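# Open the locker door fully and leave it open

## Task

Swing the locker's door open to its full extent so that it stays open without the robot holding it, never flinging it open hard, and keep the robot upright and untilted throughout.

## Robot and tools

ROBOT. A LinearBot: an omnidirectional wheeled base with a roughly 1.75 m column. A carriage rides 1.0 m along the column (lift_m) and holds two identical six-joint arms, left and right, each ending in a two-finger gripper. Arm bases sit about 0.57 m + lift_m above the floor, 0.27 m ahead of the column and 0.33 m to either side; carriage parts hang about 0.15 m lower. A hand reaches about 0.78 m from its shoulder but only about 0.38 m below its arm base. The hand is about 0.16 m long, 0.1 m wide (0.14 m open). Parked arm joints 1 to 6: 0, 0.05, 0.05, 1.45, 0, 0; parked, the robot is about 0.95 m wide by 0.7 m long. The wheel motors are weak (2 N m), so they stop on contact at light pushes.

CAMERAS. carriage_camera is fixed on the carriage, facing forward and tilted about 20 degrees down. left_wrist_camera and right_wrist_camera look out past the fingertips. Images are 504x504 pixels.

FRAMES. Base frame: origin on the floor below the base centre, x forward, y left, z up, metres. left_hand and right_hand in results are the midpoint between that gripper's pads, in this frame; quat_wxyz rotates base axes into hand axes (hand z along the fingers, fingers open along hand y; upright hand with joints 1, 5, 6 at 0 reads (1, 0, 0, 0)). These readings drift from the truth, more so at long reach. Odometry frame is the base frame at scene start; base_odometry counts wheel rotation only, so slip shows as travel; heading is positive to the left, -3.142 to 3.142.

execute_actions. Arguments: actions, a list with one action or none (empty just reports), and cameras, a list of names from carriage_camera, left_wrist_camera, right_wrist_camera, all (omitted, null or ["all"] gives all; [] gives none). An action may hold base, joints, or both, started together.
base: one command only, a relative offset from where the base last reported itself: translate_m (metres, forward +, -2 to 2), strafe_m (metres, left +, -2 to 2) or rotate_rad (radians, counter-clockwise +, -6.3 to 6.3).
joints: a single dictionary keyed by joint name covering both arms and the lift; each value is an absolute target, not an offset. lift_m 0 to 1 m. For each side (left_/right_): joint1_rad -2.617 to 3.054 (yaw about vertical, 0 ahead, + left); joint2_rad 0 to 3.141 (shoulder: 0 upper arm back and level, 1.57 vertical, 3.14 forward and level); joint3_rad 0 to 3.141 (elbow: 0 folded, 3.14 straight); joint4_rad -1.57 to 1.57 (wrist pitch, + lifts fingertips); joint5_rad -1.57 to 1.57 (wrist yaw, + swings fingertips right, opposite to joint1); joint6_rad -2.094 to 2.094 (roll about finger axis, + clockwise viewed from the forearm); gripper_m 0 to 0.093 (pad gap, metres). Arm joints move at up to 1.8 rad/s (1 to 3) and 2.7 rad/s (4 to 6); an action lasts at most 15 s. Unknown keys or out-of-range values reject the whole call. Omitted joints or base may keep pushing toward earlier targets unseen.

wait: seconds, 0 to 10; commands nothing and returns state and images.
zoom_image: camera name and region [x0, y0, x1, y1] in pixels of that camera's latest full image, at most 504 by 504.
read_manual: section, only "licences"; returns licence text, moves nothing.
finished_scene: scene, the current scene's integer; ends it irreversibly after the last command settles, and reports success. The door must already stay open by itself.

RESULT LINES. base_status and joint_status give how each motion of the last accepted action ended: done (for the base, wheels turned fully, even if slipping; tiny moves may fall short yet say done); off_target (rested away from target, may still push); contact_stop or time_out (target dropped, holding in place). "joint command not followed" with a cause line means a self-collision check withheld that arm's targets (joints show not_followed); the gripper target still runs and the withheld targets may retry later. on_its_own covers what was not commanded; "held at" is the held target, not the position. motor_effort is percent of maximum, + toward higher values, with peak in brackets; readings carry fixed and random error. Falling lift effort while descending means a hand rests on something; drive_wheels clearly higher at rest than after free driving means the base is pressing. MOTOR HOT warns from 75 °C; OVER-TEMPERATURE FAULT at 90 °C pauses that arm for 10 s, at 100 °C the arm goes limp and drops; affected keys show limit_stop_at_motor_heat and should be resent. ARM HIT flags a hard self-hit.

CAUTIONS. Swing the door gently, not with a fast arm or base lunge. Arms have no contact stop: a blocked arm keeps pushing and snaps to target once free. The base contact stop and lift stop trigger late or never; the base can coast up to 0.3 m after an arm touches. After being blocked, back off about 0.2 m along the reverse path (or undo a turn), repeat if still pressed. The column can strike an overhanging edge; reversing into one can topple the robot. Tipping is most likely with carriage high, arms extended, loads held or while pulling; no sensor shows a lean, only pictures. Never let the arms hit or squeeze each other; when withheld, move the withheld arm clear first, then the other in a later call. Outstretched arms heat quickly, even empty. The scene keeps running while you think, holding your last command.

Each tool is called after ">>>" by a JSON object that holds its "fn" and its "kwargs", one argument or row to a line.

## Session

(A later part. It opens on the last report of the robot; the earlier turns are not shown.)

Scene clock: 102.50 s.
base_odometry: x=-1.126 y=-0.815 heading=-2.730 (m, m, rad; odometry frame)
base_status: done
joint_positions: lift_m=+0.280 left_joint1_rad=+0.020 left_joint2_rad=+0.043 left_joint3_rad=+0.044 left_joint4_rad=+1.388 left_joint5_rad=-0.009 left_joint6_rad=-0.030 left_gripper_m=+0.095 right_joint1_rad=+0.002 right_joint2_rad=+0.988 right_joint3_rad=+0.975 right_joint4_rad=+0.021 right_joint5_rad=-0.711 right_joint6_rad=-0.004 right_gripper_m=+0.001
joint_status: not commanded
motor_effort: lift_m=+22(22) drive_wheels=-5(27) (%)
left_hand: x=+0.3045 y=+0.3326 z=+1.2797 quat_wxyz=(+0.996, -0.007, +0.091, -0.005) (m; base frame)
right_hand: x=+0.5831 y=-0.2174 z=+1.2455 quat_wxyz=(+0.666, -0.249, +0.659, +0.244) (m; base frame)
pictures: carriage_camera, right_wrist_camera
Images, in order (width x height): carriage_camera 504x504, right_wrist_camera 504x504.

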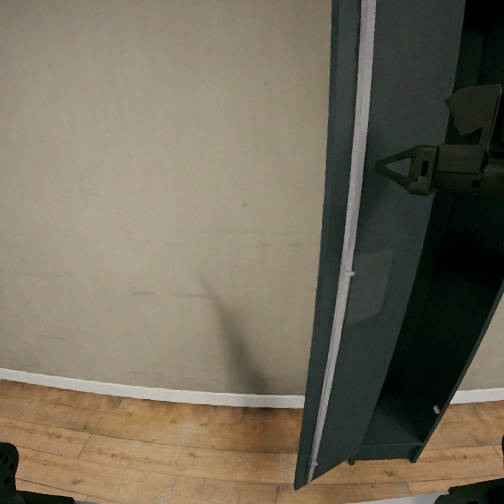

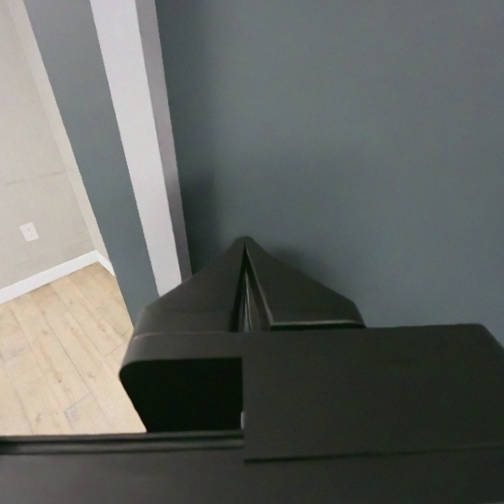

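>>> {"fn": "execute_actions", "kwargs": {
  "actions": [
    {"base":{"translate_m":0.018}}
  ],
  "cameras": []
}}

>>> {"fn": "execute_actions", "kwargs": {
  "actions": [
    {"base":{"translate_m":0.018}}
  ],
  "cameras": []
}}

>>> {"fn": "execute_actions", "kwargs": {
  "actions": [
    {"base":{"translate_m":0.015}}
  ],
  "cameras": []
}}

>>> {"fn": "execute_actions", "kwargs": {
  "actions": [
    {"base":{"translate_m":0.015}}
  ],
  "cameras": ["carriage_camera","right_wrist_camera"]
}}

Scene clock: 108.70 s.
base_odometry: x=-1.142 y=-0.822 heading=-2.729 (m, m, rad; odometry frame)
base_status: done
joint_positions: lift_m=+0.280 left_joint1_rad=+0.020 left_joint2_rad=+0.043 left_joint3_rad=+0.044 left_joint4_rad=+1.387 left_joint5_rad=-0.009 left_joint6_rad=-0.030 left_gripper_m=+0.095 right_joint1_rad=+0.002 right_joint2_rad=+0.988 right_joint3_rad=+0.975 right_joint4_rad=+0.020 right_joint5_rad=-0.712 right_joint6_rad=-0.004 right_gripper_m=+0.001
joint_status: not commanded
motor_effort: lift_m=+22(22) drive_wheels=-5(27) (%)
left_hand: x=+0.3046 y=+0.3326 z=+1.2797 quat_wxyz=(+0.996, -0.007, +0.091, -0.005) (m; base frame)
right_hand: x=+0.5829 y=-0.2171 z=+1.2452 quat_wxyz=(+0.665, -0.249, +0.660, +0.245) (m; base frame)
pictures: none
No camera images: the call's "cameras" was empty. Leave "cameras" out to get every camera's image.

Scene clock: 109.53 s.
base_odometry: x=-1.159 y=-0.830 heading=-2.729 (m, m, rad; odometry frame)
base_status: done
joint_positions: lift_m=+0.280 left_joint1_rad=+0.020 left_joint2_rad=+0.043 left_joint3_rad=+0.044 left_joint4_rad=+1.388 left_joint5_rad=-0.009 left_joint6_rad=-0.030 left_gripper_m=+0.095 right_joint1_rad=+0.002 right_joint2_rad=+0.988 right_joint3_rad=+0.975 right_joint4_rad=+0.020 right_joint5_rad=-0.710 right_joint6_rad=-0.004 right_gripper_m=+0.001
joint_status: not commanded
motor_effort: lift_m=+22(22) drive_wheels=-5(28) (%)
left_hand: x=+0.3044 y=+0.3326 z=+1.2797 quat_wxyz=(+0.996, -0.007, +0.091, -0.005) (m; base frame)
right_hand: x=+0.5831 y=-0.2173 z=+1.2452 quat_wxyz=(+0.666, -0.249, +0.660, +0.244) (m; base frame)
pictures: none
No camera images: the call's "cameras" was empty. Leave "cameras" out to get every camera's image.

Scene clock: 110.40 s.
base_odometry: x=-1.173 y=-0.836 heading=-2.728 (m, m, rad; odometry frame)
base_status: done
joint_positions: lift_m=+0.280 left_joint1_rad=+0.020 left_joint2_rad=+0.043 left_joint3_rad=+0.044 left_joint4_rad=+1.389 left_joint5_rad=-0.009 left_joint6_rad=-0.030 left_gripper_m=+0.095 right_joint1_rad=+0.002 right_joint2_rad=+0.989 right_joint3_rad=+0.975 right_joint4_rad=+0.021 right_joint5_rad=-0.712 right_joint6_rad=-0.004 right_gripper_m=+0.001
joint_status: not commanded
motor_effort: lift_m=+22(22) drive_wheels=-4(27) (%)
left_hand: x=+0.3044 y=+0.3326 z=+1.2797 quat_wxyz=(+0.996, -0.007, +0.091, -0.005) (m; base frame)
right_hand: x=+0.5832 y=-0.2170 z=+1.2451 quat_wxyz=(+0.665, -0.249, +0.660, +0.245) (m; base frame)
pictures: none
No camera images: the call's "cameras" was empty. Leave "cameras" out to get every camera's image.

Scene clock: 111.23 s.
base_odometry: x=-1.186 y=-0.842 heading=-2.728 (m, m, rad; odometry frame)
base_status: done
joint_positions: lift_m=+0.280 left_joint1_rad=+0.020 left_joint2_rad=+0.043 left_joint3_rad=+0.044 left_joint4_rad=+1.389 left_joint5_rad=-0.009 left_joint6_rad=-0.030 left_gripper_m=+0.095 right_joint1_rad=+0.002 right_joint2_rad=+0.989 right_joint3_rad=+0.975 right_joint4_rad=+0.021 right_joint5_rad=-0.710 right_joint6_rad=-0.004 right_gripper_m=+0.001
joint_status: not commanded
motor_effort: lift_m=+22(22) drive_wheels=-5(28) (%)
left_hand: x=+0.3042 y=+0.3326 z=+1.2798 quat_wxyz=(+0.996, -0.007, +0.090, -0.005) (m; base frame)
right_hand: x=+0.5834 y=-0.2172 z=+1.2451 quat_wxyz=(+0.666, -0.249, +0.660, +0.245) (m; base frame)
pictures: carriage_camera, right_wrist_camera
Images, in order (width x height): carriage_camera 504x504, right_wrist_camera 504x504.

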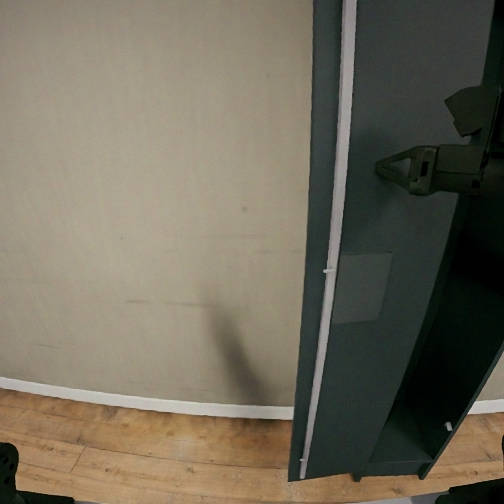

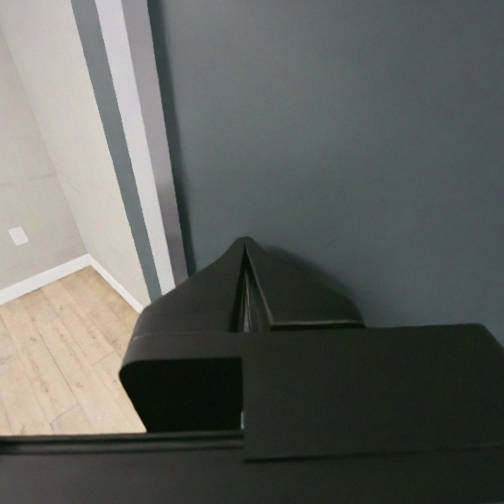

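>>> {"fn": "execute_actions", "kwargs": {
  "actions": [
    {"base":{"translate_m":0.013}}
  ],
  "cameras": []
}}

>>> {"fn": "execute_actions", "kwargs": {
  "actions": [
    {"base":{"translate_m":0.013}}
  ],
  "cameras": ["carriage_camera"]
}}

Scene clock: 116.23 s.
base_odometry: x=-1.198 y=-0.848 heading=-2.727 (m, m, rad; odometry frame)
base_status: done
joint_positions: lift_m=+0.280 left_joint1_rad=+0.020 left_joint2_rad=+0.043 left_joint3_rad=+0.044 left_joint4_rad=+1.389 left_joint5_rad=-0.009 left_joint6_rad=-0.030 left_gripper_m=+0.095 right_joint1_rad=+0.002 right_joint2_rad=+0.989 right_joint3_rad=+0.975 right_joint4_rad=+0.021 right_joint5_rad=-0.713 right_joint6_rad=-0.003 right_gripper_m=+0.001
joint_status: not commanded
motor_effort: lift_m=+22(22) drive_wheels=-4(28) (%)
left_hand: x=+0.3043 y=+0.3326 z=+1.2797 quat_wxyz=(+0.996, -0.007, +0.091, -0.005) (m; base frame)
right_hand: x=+0.5831 y=-0.2169 z=+1.2450 quat_wxyz=(+0.665, -0.249, +0.660, +0.246) (m; base frame)
pictures: none
No camera images: the call's "cameras" was empty. Leave "cameras" out to get every camera's image.

Scene clock: 116.97 s.
base_odometry: x=-1.210 y=-0.853 heading=-2.726 (m, m, rad; odometry frame)
base_status: done
joint_positions: lift_m=+0.280 left_joint1_rad=+0.020 left_joint2_rad=+0.043 left_joint3_rad=+0.044 left_joint4_rad=+1.389 left_joint5_rad=-0.009 left_joint6_rad=-0.030 left_gripper_m=+0.095 right_joint1_rad=+0.003 right_joint2_rad=+0.983 right_joint3_rad=+0.975 right_joint4_rad=+0.018 right_joint5_rad=-0.767 right_joint6_rad=-0.003 right_gripper_m=+0.001
joint_status: not commanded
motor_effort: lift_m=+22(22) drive_wheels=+4(29) (%)
left_hand: x=+0.3042 y=+0.3326 z=+1.2798 quat_wxyz=(+0.996, -0.007, +0.090, -0.005) (m; base frame)
right_hand: x=+0.5749 y=-0.2098 z=+1.2463 quat_wxyz=(+0.659, -0.268, +0.651, +0.263) (m; base frame)
pictures: carriage_camera
Images, in order (width x height): carriage_camera 504x504.

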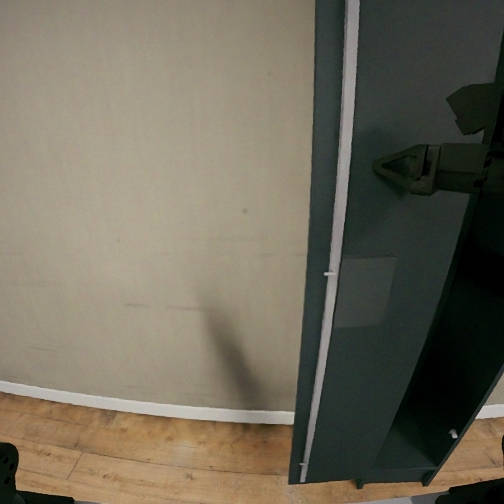

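>>> {"fn": "execute_actions", "kwargs": {
  "actions": [
    {"base":{"translate_m":-0.06}}
  ],
  "cameras": ["carriage_camera"]
}}

Scene clock: 120.90 s.
base_odometry: x=-1.155 y=-0.829 heading=-2.727 (m, m, rad; odometry frame)
base_status: done
joint_positions: lift_m=+0.280 left_joint1_rad=+0.020 left_joint2_rad=+0.043 left_joint3_rad=+0.044 left_joint4_rad=+1.389 left_joint5_rad=-0.009 left_joint6_rad=-0.030 left_gripper_m=+0.095 right_joint1_rad=+0.003 right_joint2_rad=+0.983 right_joint3_rad=+0.975 right_joint4_rad=+0.020 right_joint5_rad=-0.712 right_joint6_rad=-0.003 right_gripper_m=+0.001
joint_status: not commanded
motor_effort: lift_m=+22(22) drive_wheels=+7(23) (%)
left_hand: x=+0.3043 y=+0.3326 z=+1.2797 quat_wxyz=(+0.996, -0.007, +0.091, -0.005) (m; base frame)
right_hand: x=+0.5813 y=-0.2168 z=+1.2468 quat_wxyz=(+0.667, -0.250, +0.658, +0.245) (m; base frame)
pictures: carriage_camera
Images, in order (width x height): carriage_camera 504x504.

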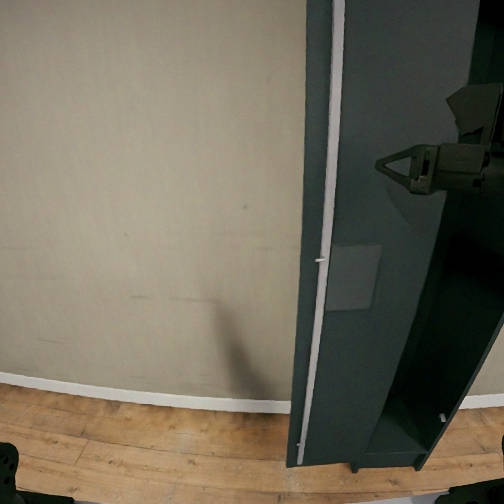

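>>> {"fn": "finished_scene", "kwargs": {
  "scene": 2
}}

The scene is finished: the task was done.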